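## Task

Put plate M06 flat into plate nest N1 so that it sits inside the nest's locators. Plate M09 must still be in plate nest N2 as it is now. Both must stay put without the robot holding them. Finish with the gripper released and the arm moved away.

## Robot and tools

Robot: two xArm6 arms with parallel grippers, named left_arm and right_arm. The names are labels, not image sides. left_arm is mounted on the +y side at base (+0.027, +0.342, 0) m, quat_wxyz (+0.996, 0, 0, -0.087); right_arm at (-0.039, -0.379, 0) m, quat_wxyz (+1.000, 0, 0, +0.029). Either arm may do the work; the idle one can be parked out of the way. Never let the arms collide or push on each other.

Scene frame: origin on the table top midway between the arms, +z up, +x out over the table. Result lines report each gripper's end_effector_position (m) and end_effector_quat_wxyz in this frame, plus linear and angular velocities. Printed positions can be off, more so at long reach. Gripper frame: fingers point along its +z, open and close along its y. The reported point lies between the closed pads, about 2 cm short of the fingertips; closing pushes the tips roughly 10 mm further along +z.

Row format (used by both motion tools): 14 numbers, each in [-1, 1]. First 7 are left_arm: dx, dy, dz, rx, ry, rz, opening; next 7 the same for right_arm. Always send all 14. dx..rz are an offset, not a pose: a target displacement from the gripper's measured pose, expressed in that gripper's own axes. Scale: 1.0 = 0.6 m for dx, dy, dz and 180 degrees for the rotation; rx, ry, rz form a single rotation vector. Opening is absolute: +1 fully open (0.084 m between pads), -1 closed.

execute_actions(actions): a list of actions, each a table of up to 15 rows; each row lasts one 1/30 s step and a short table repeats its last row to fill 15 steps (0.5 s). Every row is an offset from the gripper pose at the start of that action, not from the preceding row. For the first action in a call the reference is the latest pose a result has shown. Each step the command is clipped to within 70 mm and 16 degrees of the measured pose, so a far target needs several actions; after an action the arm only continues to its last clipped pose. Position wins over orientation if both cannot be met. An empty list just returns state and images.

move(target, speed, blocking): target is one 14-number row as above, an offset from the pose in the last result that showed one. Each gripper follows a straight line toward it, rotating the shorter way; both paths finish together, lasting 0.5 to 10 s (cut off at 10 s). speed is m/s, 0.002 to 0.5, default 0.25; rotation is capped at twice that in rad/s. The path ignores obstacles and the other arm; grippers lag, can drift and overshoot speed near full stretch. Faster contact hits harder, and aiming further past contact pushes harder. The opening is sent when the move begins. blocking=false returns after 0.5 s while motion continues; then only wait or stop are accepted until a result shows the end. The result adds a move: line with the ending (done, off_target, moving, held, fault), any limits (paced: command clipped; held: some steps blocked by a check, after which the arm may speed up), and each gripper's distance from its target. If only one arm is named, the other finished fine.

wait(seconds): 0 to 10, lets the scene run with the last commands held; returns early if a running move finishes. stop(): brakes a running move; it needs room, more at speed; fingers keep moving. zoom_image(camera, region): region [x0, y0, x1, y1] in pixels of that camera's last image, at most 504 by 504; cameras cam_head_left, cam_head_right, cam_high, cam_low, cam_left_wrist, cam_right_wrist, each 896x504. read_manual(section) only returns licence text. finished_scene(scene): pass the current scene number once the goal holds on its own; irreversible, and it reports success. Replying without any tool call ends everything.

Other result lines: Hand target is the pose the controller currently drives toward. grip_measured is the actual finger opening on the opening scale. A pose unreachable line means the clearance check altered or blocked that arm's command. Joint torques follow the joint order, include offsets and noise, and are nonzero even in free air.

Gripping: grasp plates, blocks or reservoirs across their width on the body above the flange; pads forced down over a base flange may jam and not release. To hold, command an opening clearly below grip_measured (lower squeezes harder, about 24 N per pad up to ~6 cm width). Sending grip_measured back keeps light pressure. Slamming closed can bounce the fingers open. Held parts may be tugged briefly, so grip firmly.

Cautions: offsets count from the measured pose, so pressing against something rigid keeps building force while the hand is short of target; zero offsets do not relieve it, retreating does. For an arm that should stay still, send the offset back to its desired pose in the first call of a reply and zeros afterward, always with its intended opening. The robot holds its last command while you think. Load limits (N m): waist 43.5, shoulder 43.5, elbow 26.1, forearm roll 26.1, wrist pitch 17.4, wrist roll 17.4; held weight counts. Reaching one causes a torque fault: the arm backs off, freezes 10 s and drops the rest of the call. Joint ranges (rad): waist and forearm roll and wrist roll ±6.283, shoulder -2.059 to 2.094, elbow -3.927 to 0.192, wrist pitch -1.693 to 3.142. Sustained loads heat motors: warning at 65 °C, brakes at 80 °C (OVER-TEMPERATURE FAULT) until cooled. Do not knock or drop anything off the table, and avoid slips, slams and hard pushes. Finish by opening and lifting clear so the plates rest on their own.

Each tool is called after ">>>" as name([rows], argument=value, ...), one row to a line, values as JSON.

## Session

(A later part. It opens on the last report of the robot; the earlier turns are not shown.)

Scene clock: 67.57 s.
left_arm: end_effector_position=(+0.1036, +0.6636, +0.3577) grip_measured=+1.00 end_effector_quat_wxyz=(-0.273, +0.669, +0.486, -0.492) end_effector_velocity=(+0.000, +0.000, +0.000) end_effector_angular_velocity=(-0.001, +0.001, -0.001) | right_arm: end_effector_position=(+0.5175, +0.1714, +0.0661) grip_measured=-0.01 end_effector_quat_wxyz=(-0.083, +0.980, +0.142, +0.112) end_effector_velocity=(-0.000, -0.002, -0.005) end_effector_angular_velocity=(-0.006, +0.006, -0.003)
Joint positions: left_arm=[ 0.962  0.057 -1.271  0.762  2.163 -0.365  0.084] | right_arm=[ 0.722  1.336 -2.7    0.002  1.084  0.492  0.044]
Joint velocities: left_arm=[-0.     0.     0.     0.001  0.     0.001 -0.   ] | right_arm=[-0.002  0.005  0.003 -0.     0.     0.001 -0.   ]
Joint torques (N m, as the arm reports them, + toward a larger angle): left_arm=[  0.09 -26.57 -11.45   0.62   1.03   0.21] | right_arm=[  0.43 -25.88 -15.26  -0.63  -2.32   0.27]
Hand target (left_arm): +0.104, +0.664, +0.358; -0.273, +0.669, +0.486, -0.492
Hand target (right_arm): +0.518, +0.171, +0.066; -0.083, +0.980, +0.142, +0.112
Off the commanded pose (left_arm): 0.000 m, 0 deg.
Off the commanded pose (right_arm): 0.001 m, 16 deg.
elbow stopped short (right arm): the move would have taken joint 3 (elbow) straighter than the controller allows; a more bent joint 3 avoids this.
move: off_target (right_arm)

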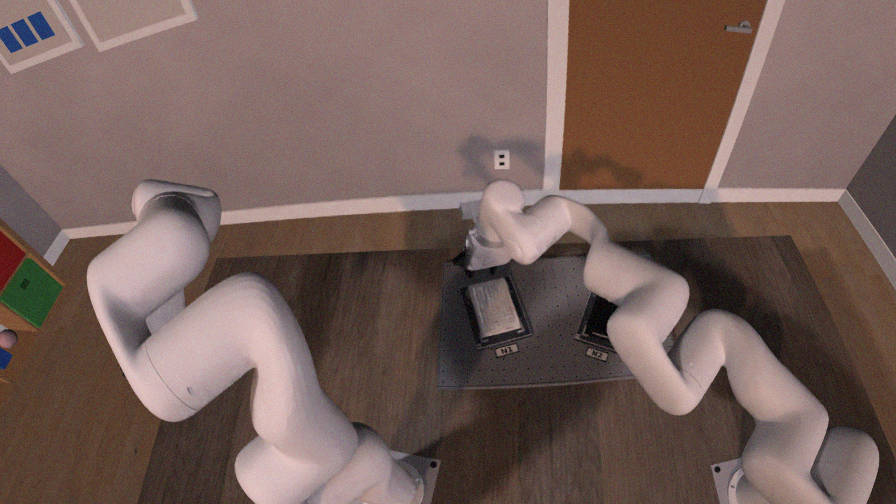

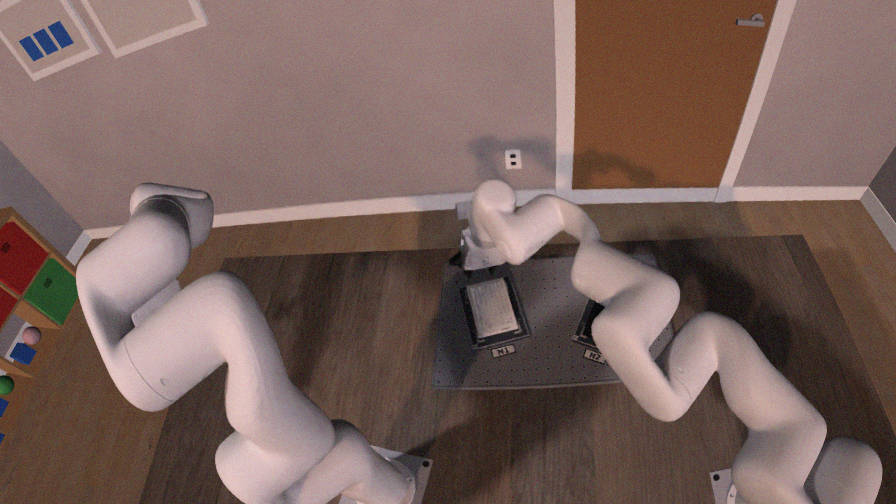

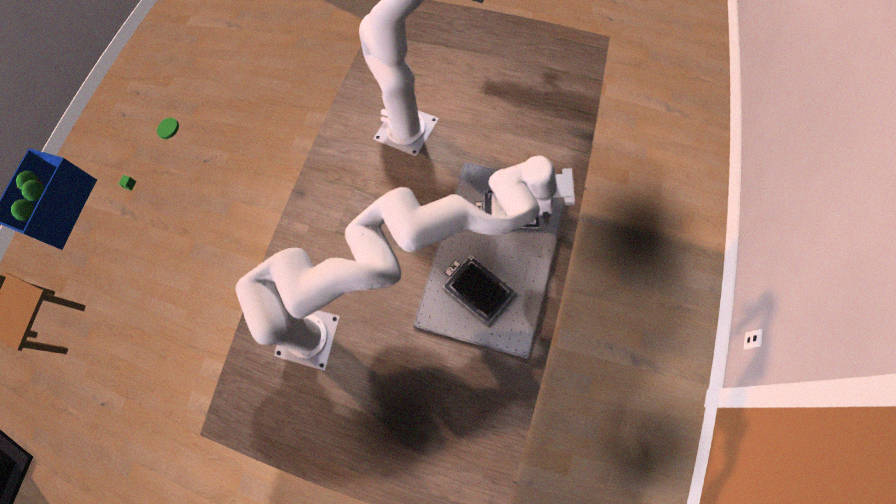

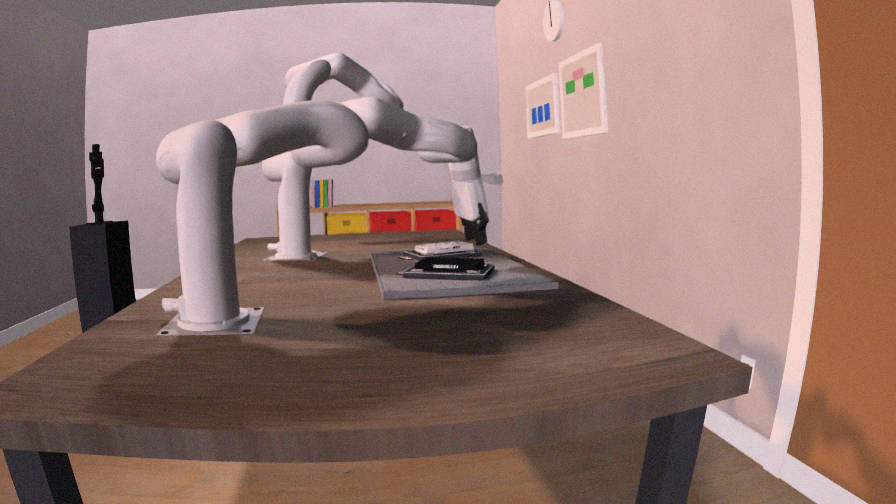

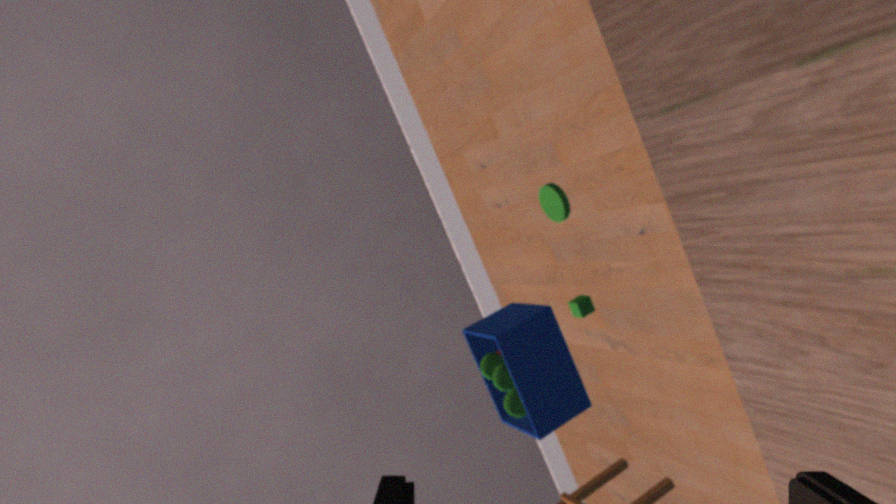

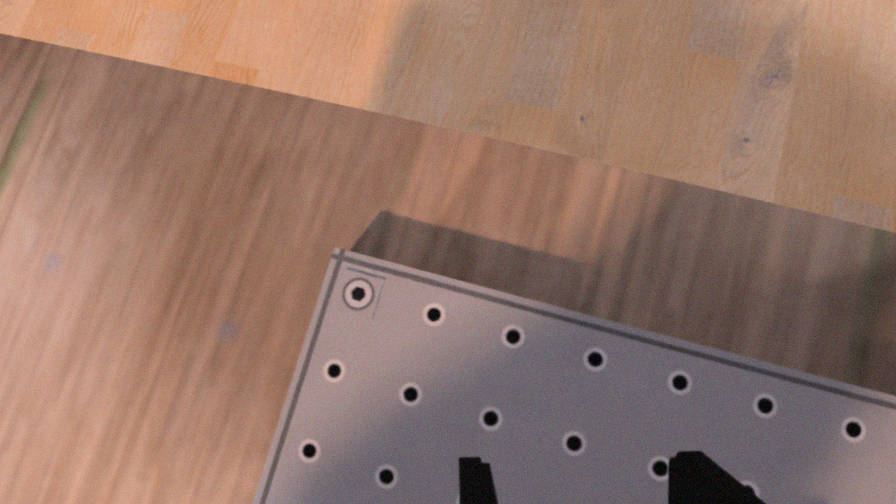

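>>> move(target=[0,0,0,0,0,0,1,-0.009,0,0.032,0,0,0,0], speed=0.03)

>>> zoom_image(camera="cam_low", region=[390, 190, 510, 280])

>>> zoom_image(camera="cam_head_left", region=[430, 220, 570, 360])

Scene clock: 75.40 s.
left_arm: end_effector_position=(+0.1036, +0.6636, +0.3577) grip_measured=+1.00 end_effector_quat_wxyz=(-0.273, +0.669, +0.486, -0.492) end_effector_velocity=(+0.000, +0.000, -0.000) end_effector_angular_velocity=(-0.001, -0.001, -0.001) | right_arm: end_effector_position=(+0.5161, +0.1737, +0.0465) grip_measured=-0.01 end_effector_quat_wxyz=(-0.084, +0.980, +0.142, +0.113) end_effector_velocity=(+0.002, +0.002, +0.007) end_effector_angular_velocity=(+0.008, -0.008, -0.001)
Joint positions: left_arm=[ 0.962  0.057 -1.271  0.762  2.163 -0.365  0.084] | right_arm=[ 0.726  1.367 -2.7    0.     1.051  0.496  0.044]
Joint velocities: left_arm=[ 0.    -0.001  0.    -0.    -0.001  0.001 -0.   ] | right_arm=[-0.    -0.005 -0.005 -0.    -0.002  0.001  0.   ]
Joint torques (N m, as the arm reports them, + toward a larger angle): left_arm=[  0.32 -26.36 -11.72   0.5    1.05   0.06] | right_arm=[ -0.44 -25.67 -15.39  -0.88  -2.63   0.12]
Hand target (left_arm): +0.104, +0.664, +0.358; -0.273, +0.669, +0.486, -0.492
Hand target (right_arm): +0.516, +0.174, +0.046; -0.084, +0.980, +0.142, +0.112
Off the commanded pose (left_arm): 0.000 m, 0 deg.
Off the commanded pose (right_arm): 0.000 m, 0 deg.
elbow stopped short (right arm): the move would have taken joint 3 (elbow) straighter than the controller allows; a more bent joint 3 avoids this.
move: done

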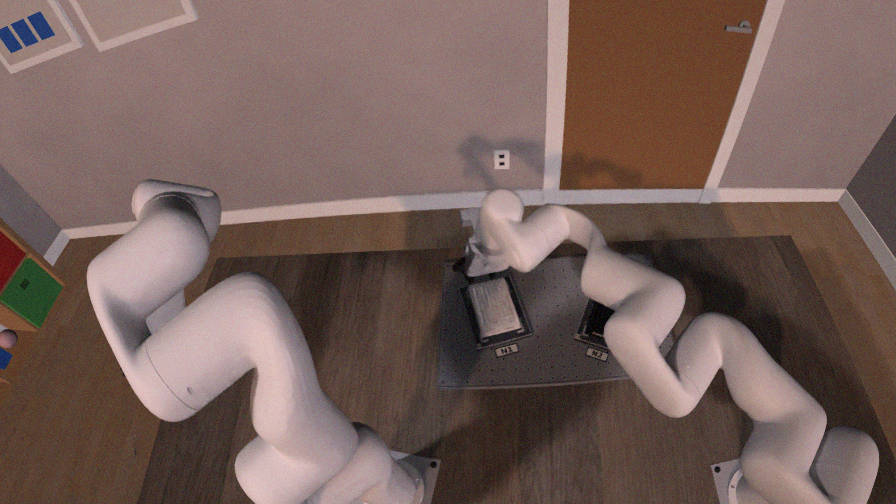

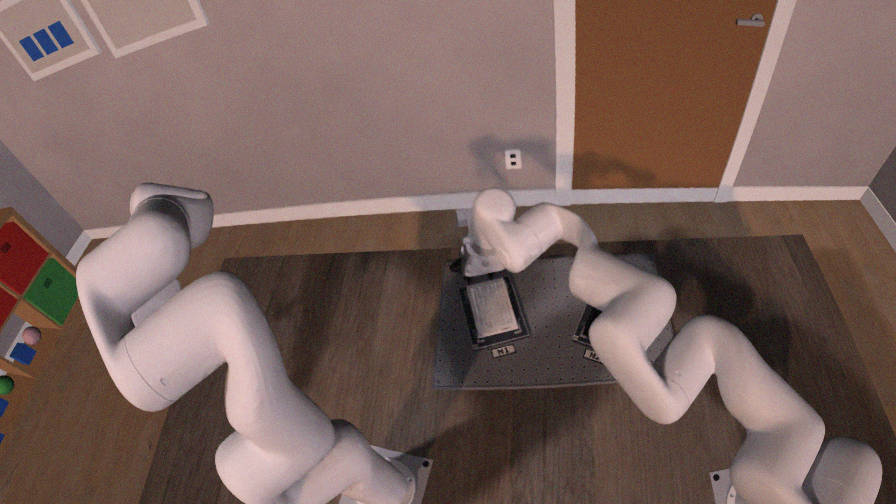

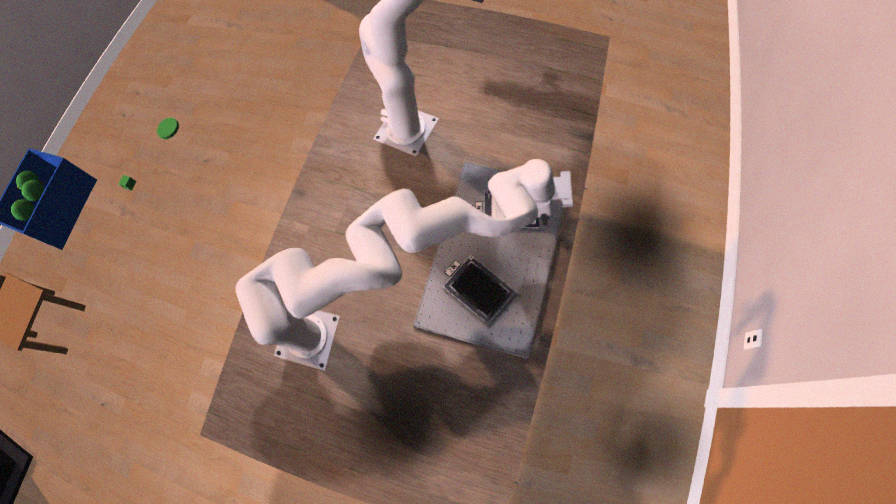

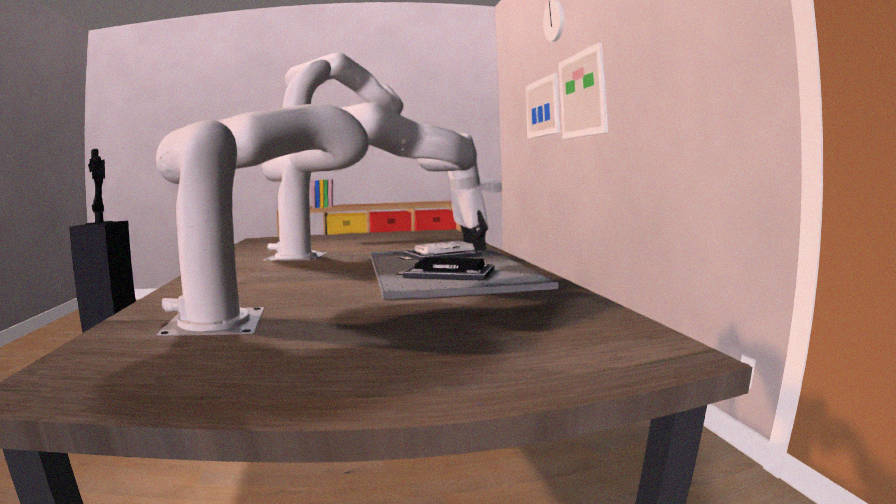

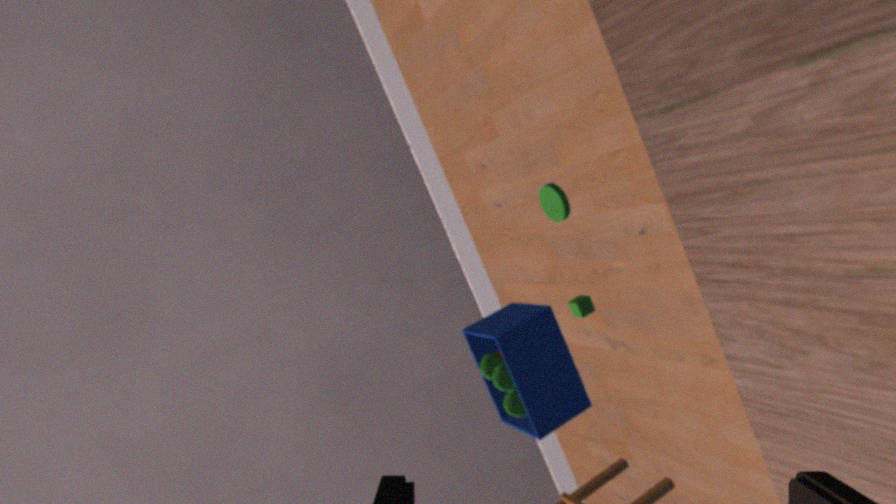

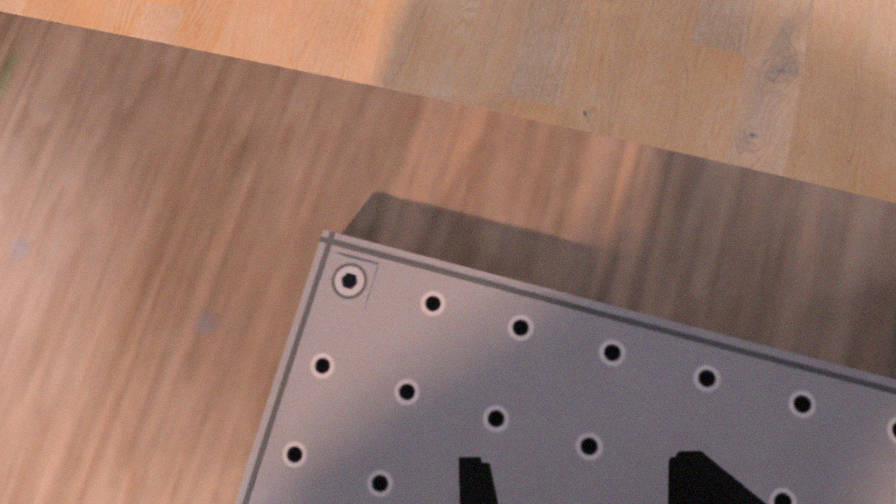

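Region (390, 190, 510, 280) of cam_low's 896x504 image, scaled by 4.200, with more detail than that image has; it fills the top 378 rows of this view, and the rest is white.

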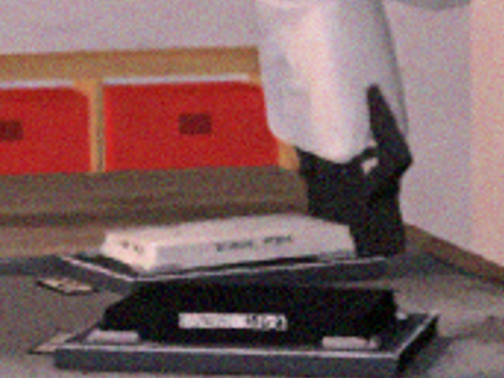

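Region (430, 220, 570, 360) of cam_head_left's 896x504 image, scaled by 3.600, with more detail than that image has.

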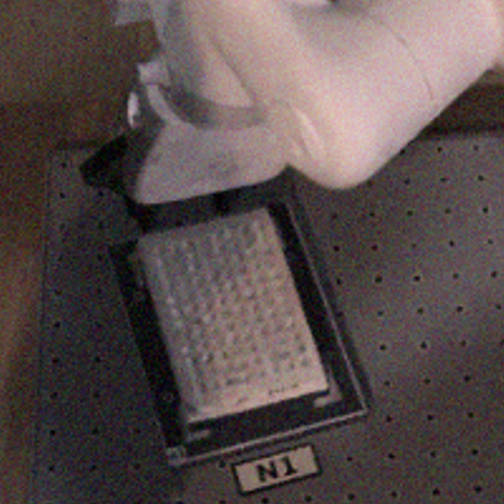

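>>> move(target=[0,0,0,0,0,0,1,-0.025,0,-0.006,0,0,0,0], speed=0.02)

>>> zoom_image(camera="cam_low", region=[390, 190, 510, 280])

>>> zoom_image(camera="cam_head_left", region=[430, 220, 570, 360])

Scene clock: 86.43 s.
left_arm: end_effector_position=(+0.1036, +0.6636, +0.3577) grip_measured=+1.00 end_effector_quat_wxyz=(-0.273, +0.669, +0.486, -0.492) end_effector_velocity=(+0.000, +0.000, -0.000) end_effector_angular_velocity=(+0.001, -0.001, -0.001) | right_arm: end_effector_position=(+0.5085, +0.1701, +0.0507) grip_measured=-0.02 end_effector_quat_wxyz=(-0.091, +0.978, +0.140, +0.123) end_effector_velocity=(-0.000, +0.000, -0.000) end_effector_angular_velocity=(+0.008, -0.002, -0.003)
Joint positions: left_arm=[ 0.962  0.057 -1.271  0.762  2.163 -0.365  0.084] | right_arm=[ 0.73   1.158 -2.322 -0.003  0.858  0.505  0.043]
Joint velocities: left_arm=[-0.     0.    -0.001  0.    -0.001  0.     0.   ] | right_arm=[-0.    -0.013  0.028  0.004 -0.022  0.001  0.   ]
Joint torques (N m, as the arm reports them, + toward a larger angle): left_arm=[  0.74 -26.05 -11.68   0.58   1.16  -0.14] | right_arm=[ 12.95 -22.77  -5.14   4.89   9.99   1.34]
Hand target (left_arm): +0.104, +0.664, +0.358; -0.273, +0.669, +0.486, -0.492
Hand target (right_arm): +0.502, +0.169, +0.046; -0.084, +0.980, +0.142, +0.113
Off the commanded pose (left_arm): 0.000 m, 0 deg.
Off the commanded pose (right_arm): 0.008 m, 1 deg.
move: off_target (right_arm)

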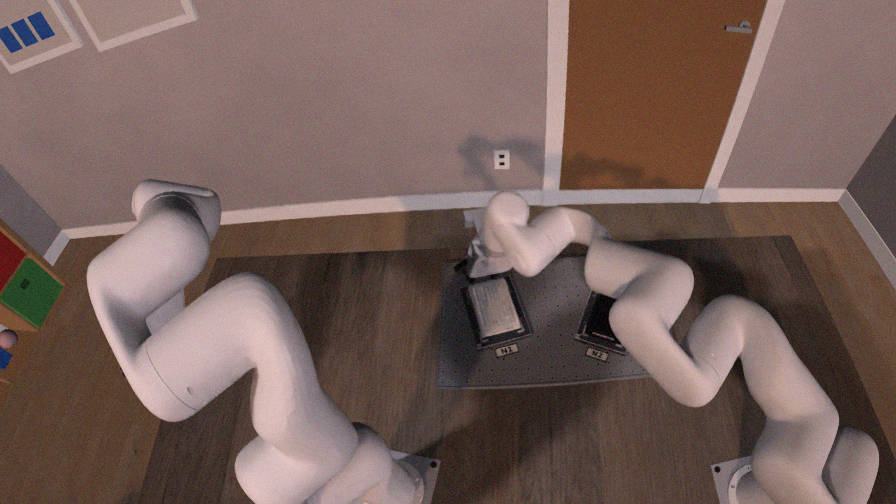

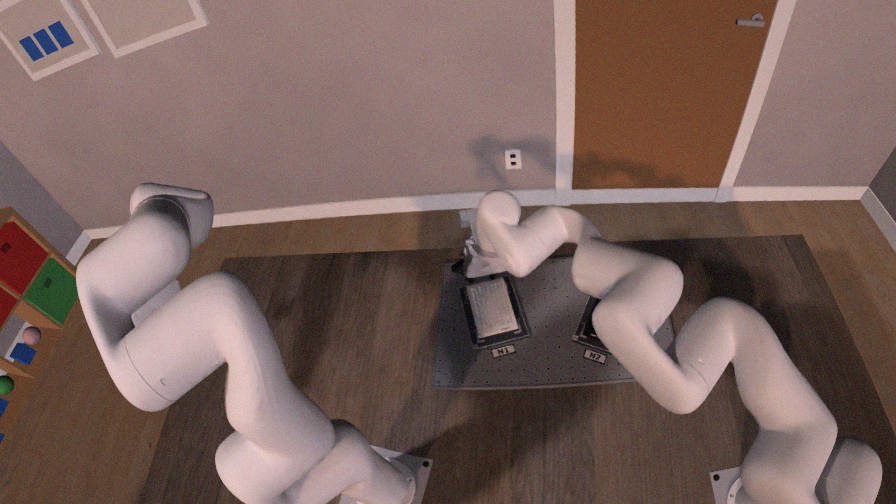

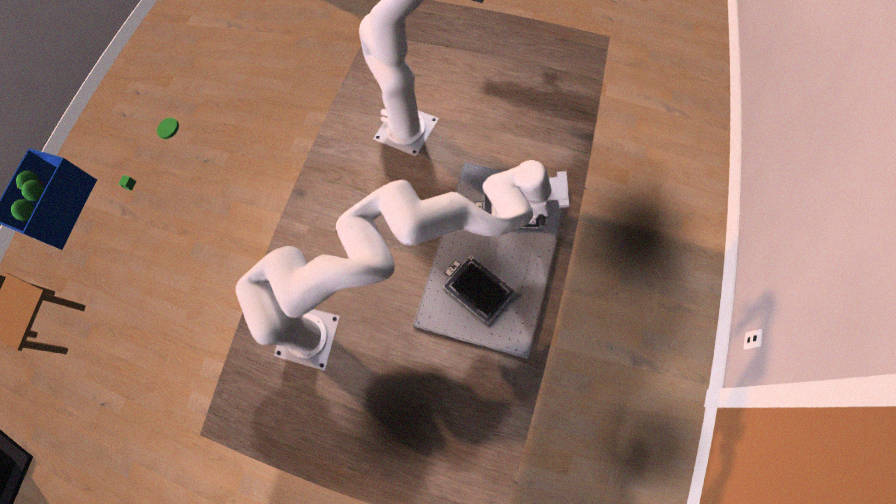

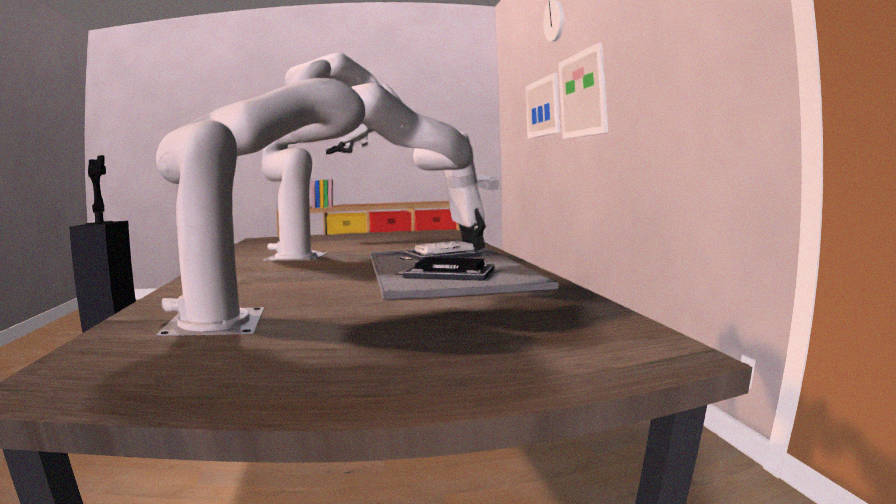

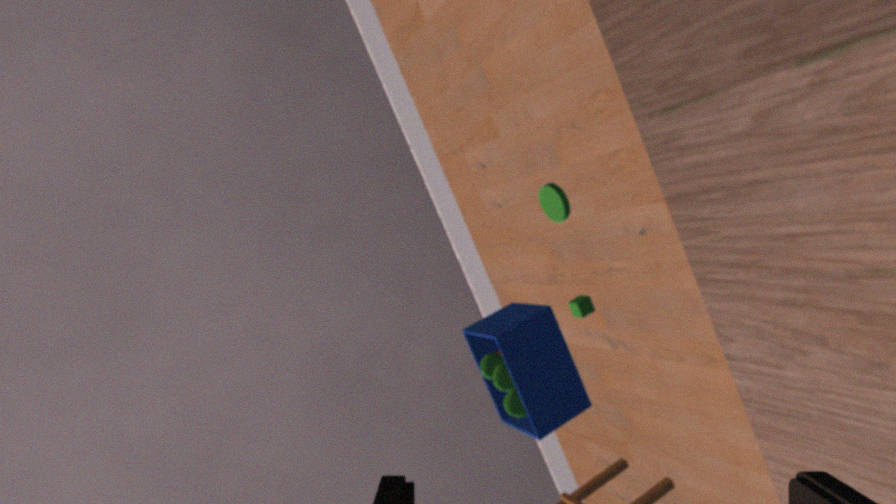

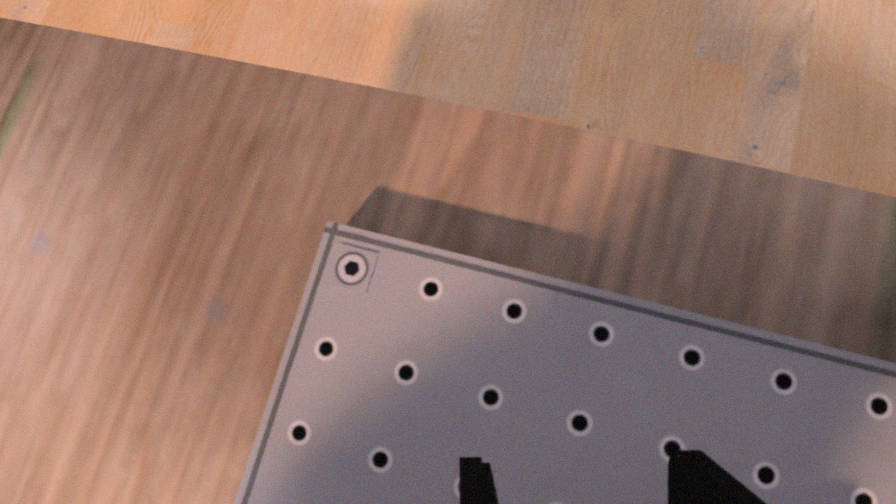

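Region (390, 190, 510, 280) of cam_low's 896x504 image, scaled by 4.200, with more detail than that image has; it fills the top 378 rows of this view, and the rest is white.

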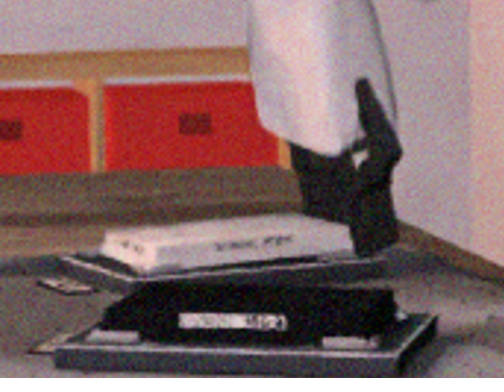

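Region (430, 220, 570, 360) of cam_head_left's 896x504 image, scaled by 3.600, with more detail than that image has.

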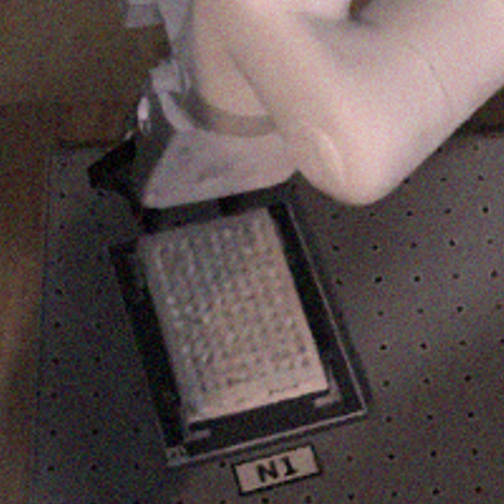

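>>> move(target=[0,0,0,0,0,0,1,0.012,0,-0.014,0,0,0,-0.6], speed=0.02)

>>> move(target=[0,0,0,0,0,0,1,-0.034,0,-0.009,0,0,0,-0.6], speed=0.015)

>>> zoom_image(camera="cam_low", region=[390, 190, 510, 280])

>>> zoom_image(camera="cam_head_left", region=[430, 220, 570, 360])

Scene clock: 95.00 s.
left_arm: end_effector_position=(+0.1036, +0.6636, +0.3577) grip_measured=+1.00 end_effector_quat_wxyz=(-0.273, +0.669, +0.486, -0.492) end_effector_velocity=(+0.001, +0.000, -0.001) end_effector_angular_velocity=(-0.000, -0.001, -0.002) | right_arm: end_effector_position=(+0.5131, +0.1702, +0.0603) grip_measured=-0.62 end_effector_quat_wxyz=(-0.090, +0.978, +0.140, +0.122) end_effector_velocity=(+0.002, -0.001, +0.001) end_effector_angular_velocity=(+0.001, -0.003, -0.003)
Joint positions: left_arm=[ 0.962  0.057 -1.271  0.762  2.163 -0.365  0.084] | right_arm=[ 0.726  1.176 -2.381 -0.001  0.9    0.499  0.017]
Joint velocities: left_arm=[-0.001  0.     0.    -0.001 -0.002 -0.    -0.   ] | right_arm=[-0.003  0.    -0.002 -0.001 -0.001  0.001  0.   ]
Joint torques (N m, as the arm reports them, + toward a larger angle): left_arm=[  0.52 -26.37 -11.6    0.32   0.81   0.22] | right_arm=[  0.   -25.81 -15.69  -0.86  -2.39   0.22]
Hand target (left_arm): +0.104, +0.664, +0.358; -0.273, +0.669, +0.486, -0.492
Hand target (right_arm): +0.513, +0.170, +0.061; -0.091, +0.978, +0.140, +0.123
Off the commanded pose (left_arm): 0.000 m, 0 deg.
Off the commanded pose (right_arm): 0.001 m, 0 deg.
move: done

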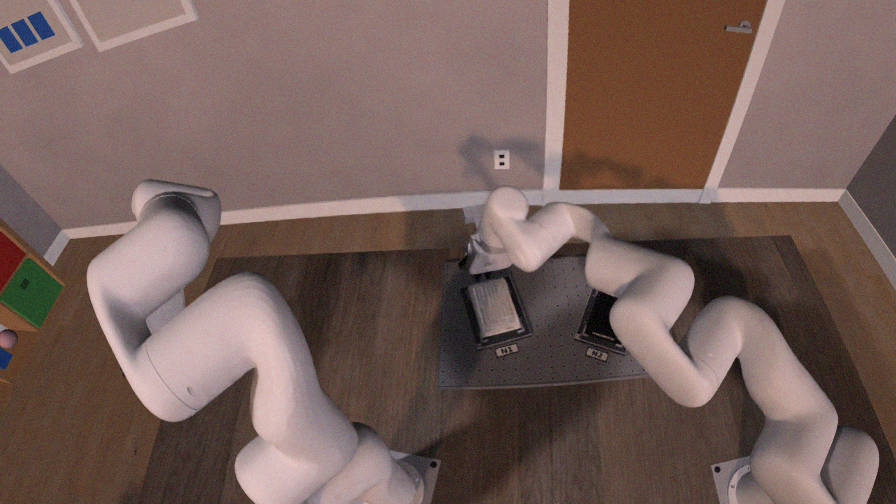

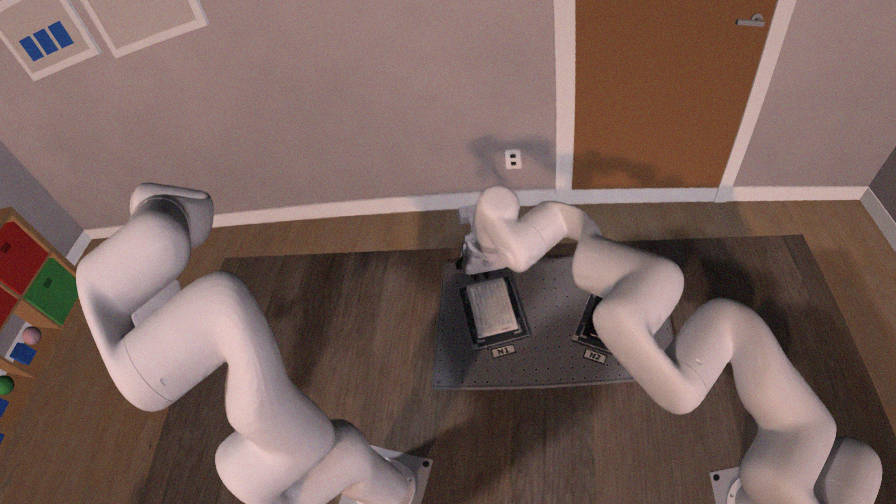

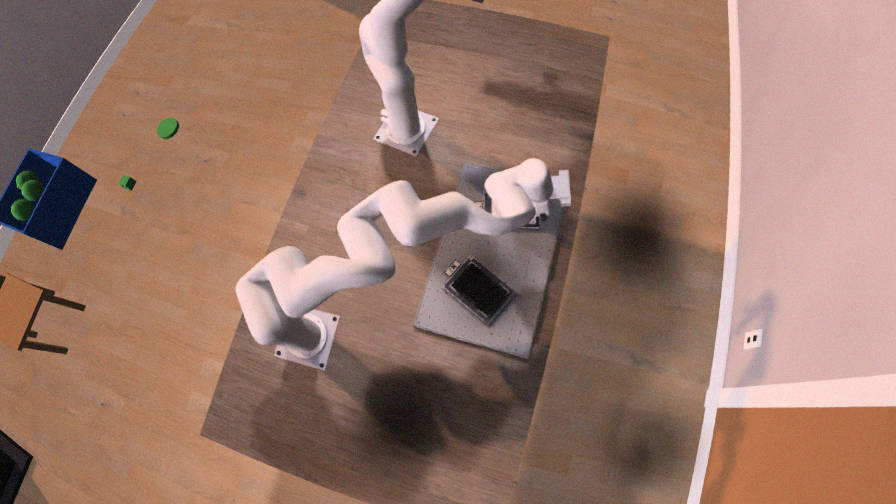

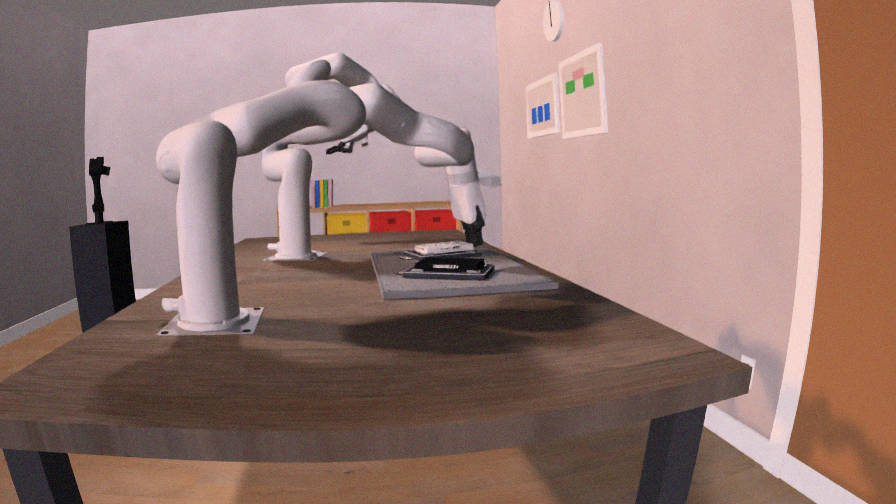

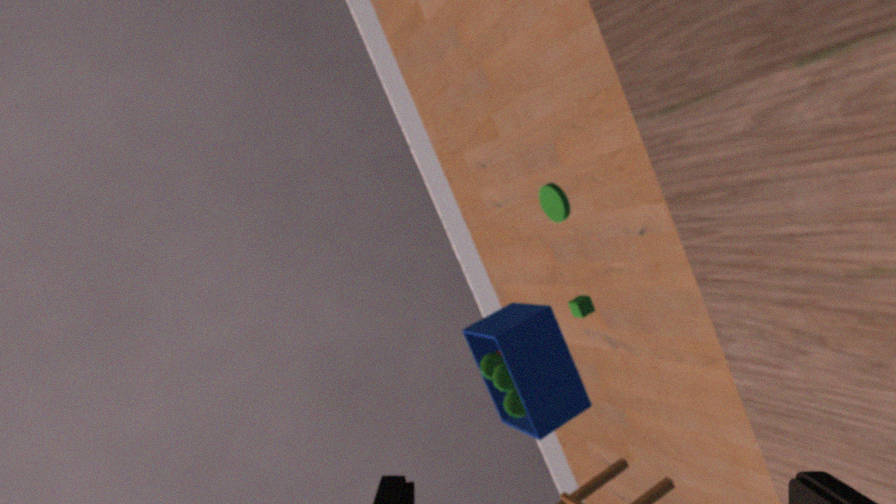

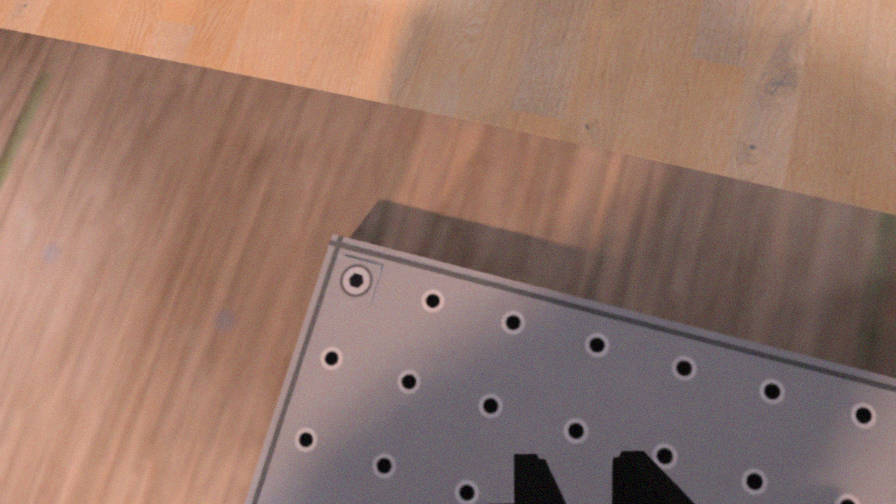

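Scene clock: 96.63 s.
left_arm: end_effector_position=(+0.1036, +0.6636, +0.3577) grip_measured=+1.00 end_effector_quat_wxyz=(-0.273, +0.669, +0.486, -0.492) end_effector_velocity=(+0.000, -0.000, -0.000) end_effector_angular_velocity=(-0.001, +0.001, -0.001) | right_arm: end_effector_position=(+0.4943, +0.1642, +0.0619) grip_measured=-0.62 end_effector_quat_wxyz=(-0.092, +0.978, +0.140, +0.124) end_effector_velocity=(-0.002, -0.001, -0.004) end_effector_angular_velocity=(-0.003, +0.003, +0.000)
Joint positions: left_arm=[ 0.962  0.057 -1.271  0.762  2.163 -0.365  0.084] | right_arm=[ 0.738  1.038 -2.135 -0.007  0.788  0.516  0.017]
Joint velocities: left_arm=[-0.     0.     0.001  0.     0.     0.001 -0.   ] | right_arm=[ 0.001 -0.     0.012 -0.    -0.006  0.    -0.   ]
Joint torques (N m, as the arm reports them, + toward a larger angle): left_arm=[  0.78 -25.85 -11.65   0.24   0.99   0.15] | right_arm=[  2.33 -22.78 -12.39   0.05  -0.54   0.24]
Hand target (left_arm): +0.104, +0.664, +0.358; -0.273, +0.669, +0.486, -0.492
Hand target (right_arm): +0.493, +0.164, +0.060; -0.091, +0.978, +0.140, +0.122
Off the commanded pose (left_arm): 0.000 m, 0 deg.
Off the commanded pose (right_arm): 0.002 m, 0 deg.
move: done

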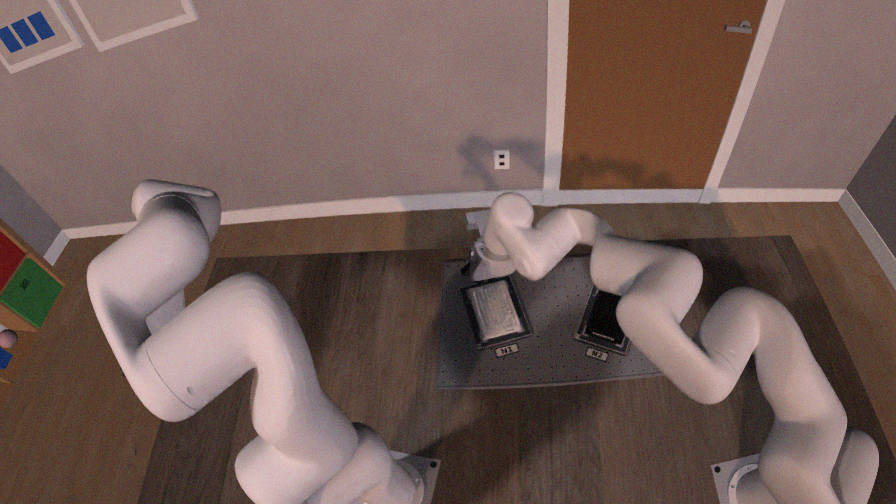

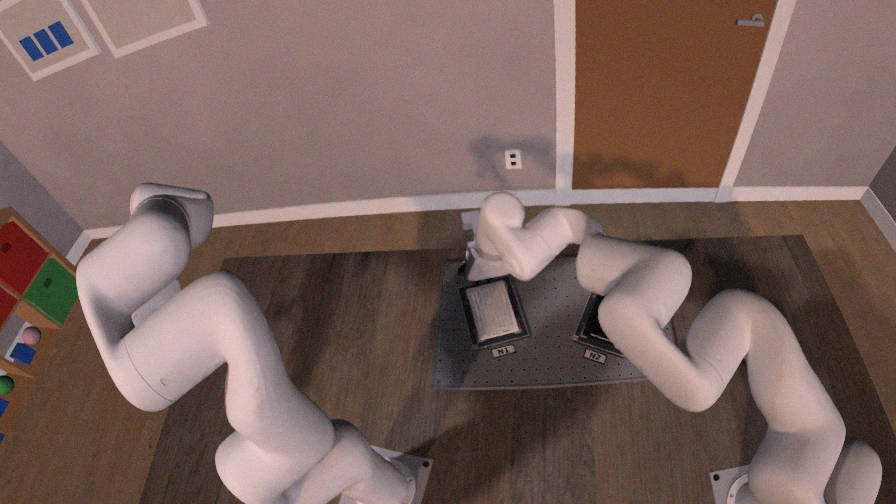

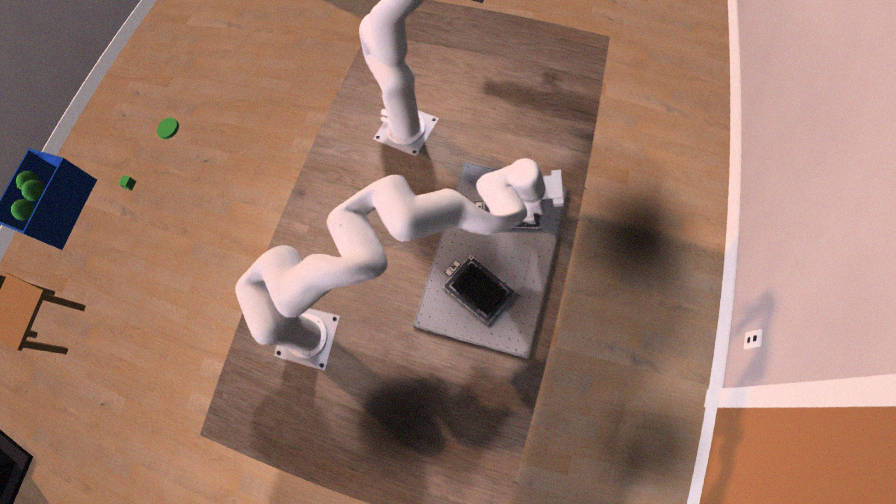

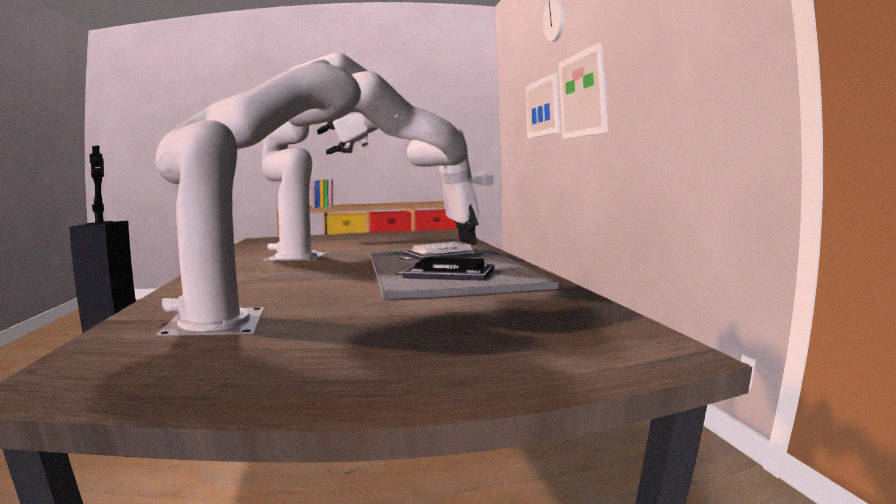

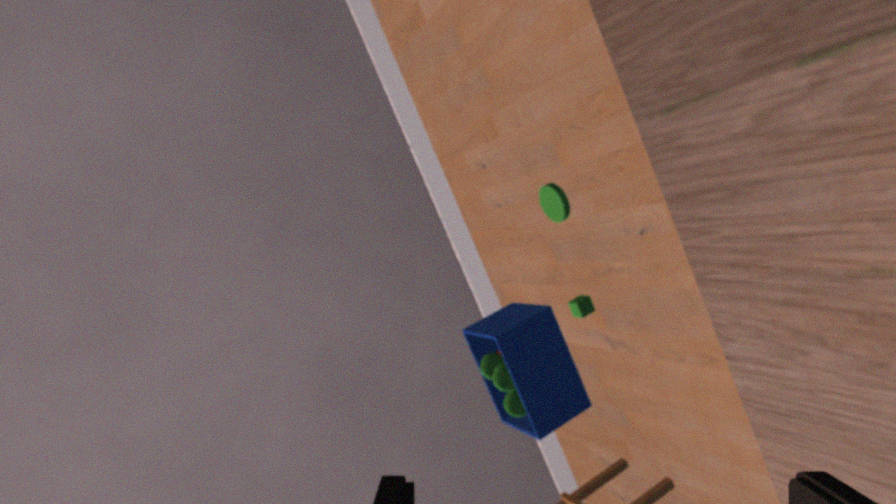

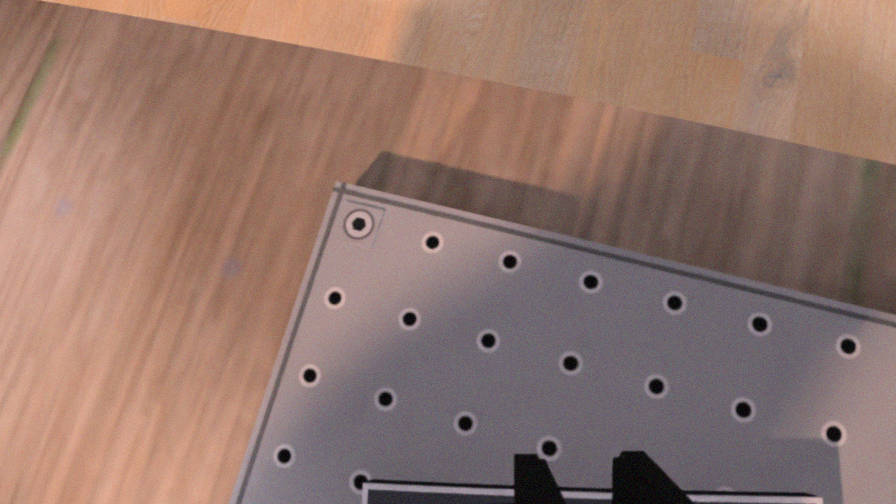

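Region (390, 190, 510, 280) of cam_low's 896x504 image, scaled by 4.200, with more detail than that image has; it fills the top 378 rows of this view, and the rest is white.

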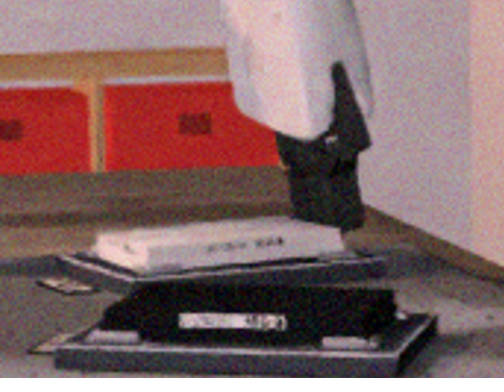

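Region (430, 220, 570, 360) of cam_head_left's 896x504 image, scaled by 3.600, with more detail than that image has.

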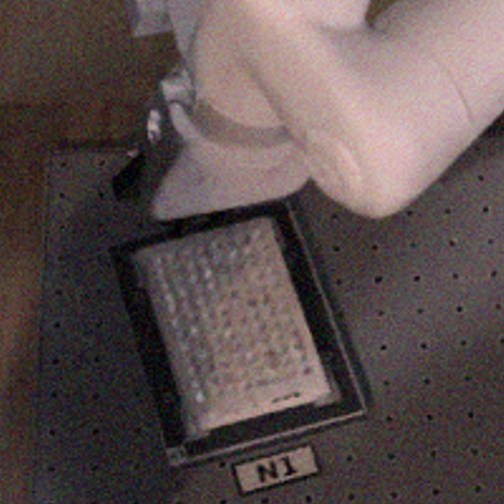

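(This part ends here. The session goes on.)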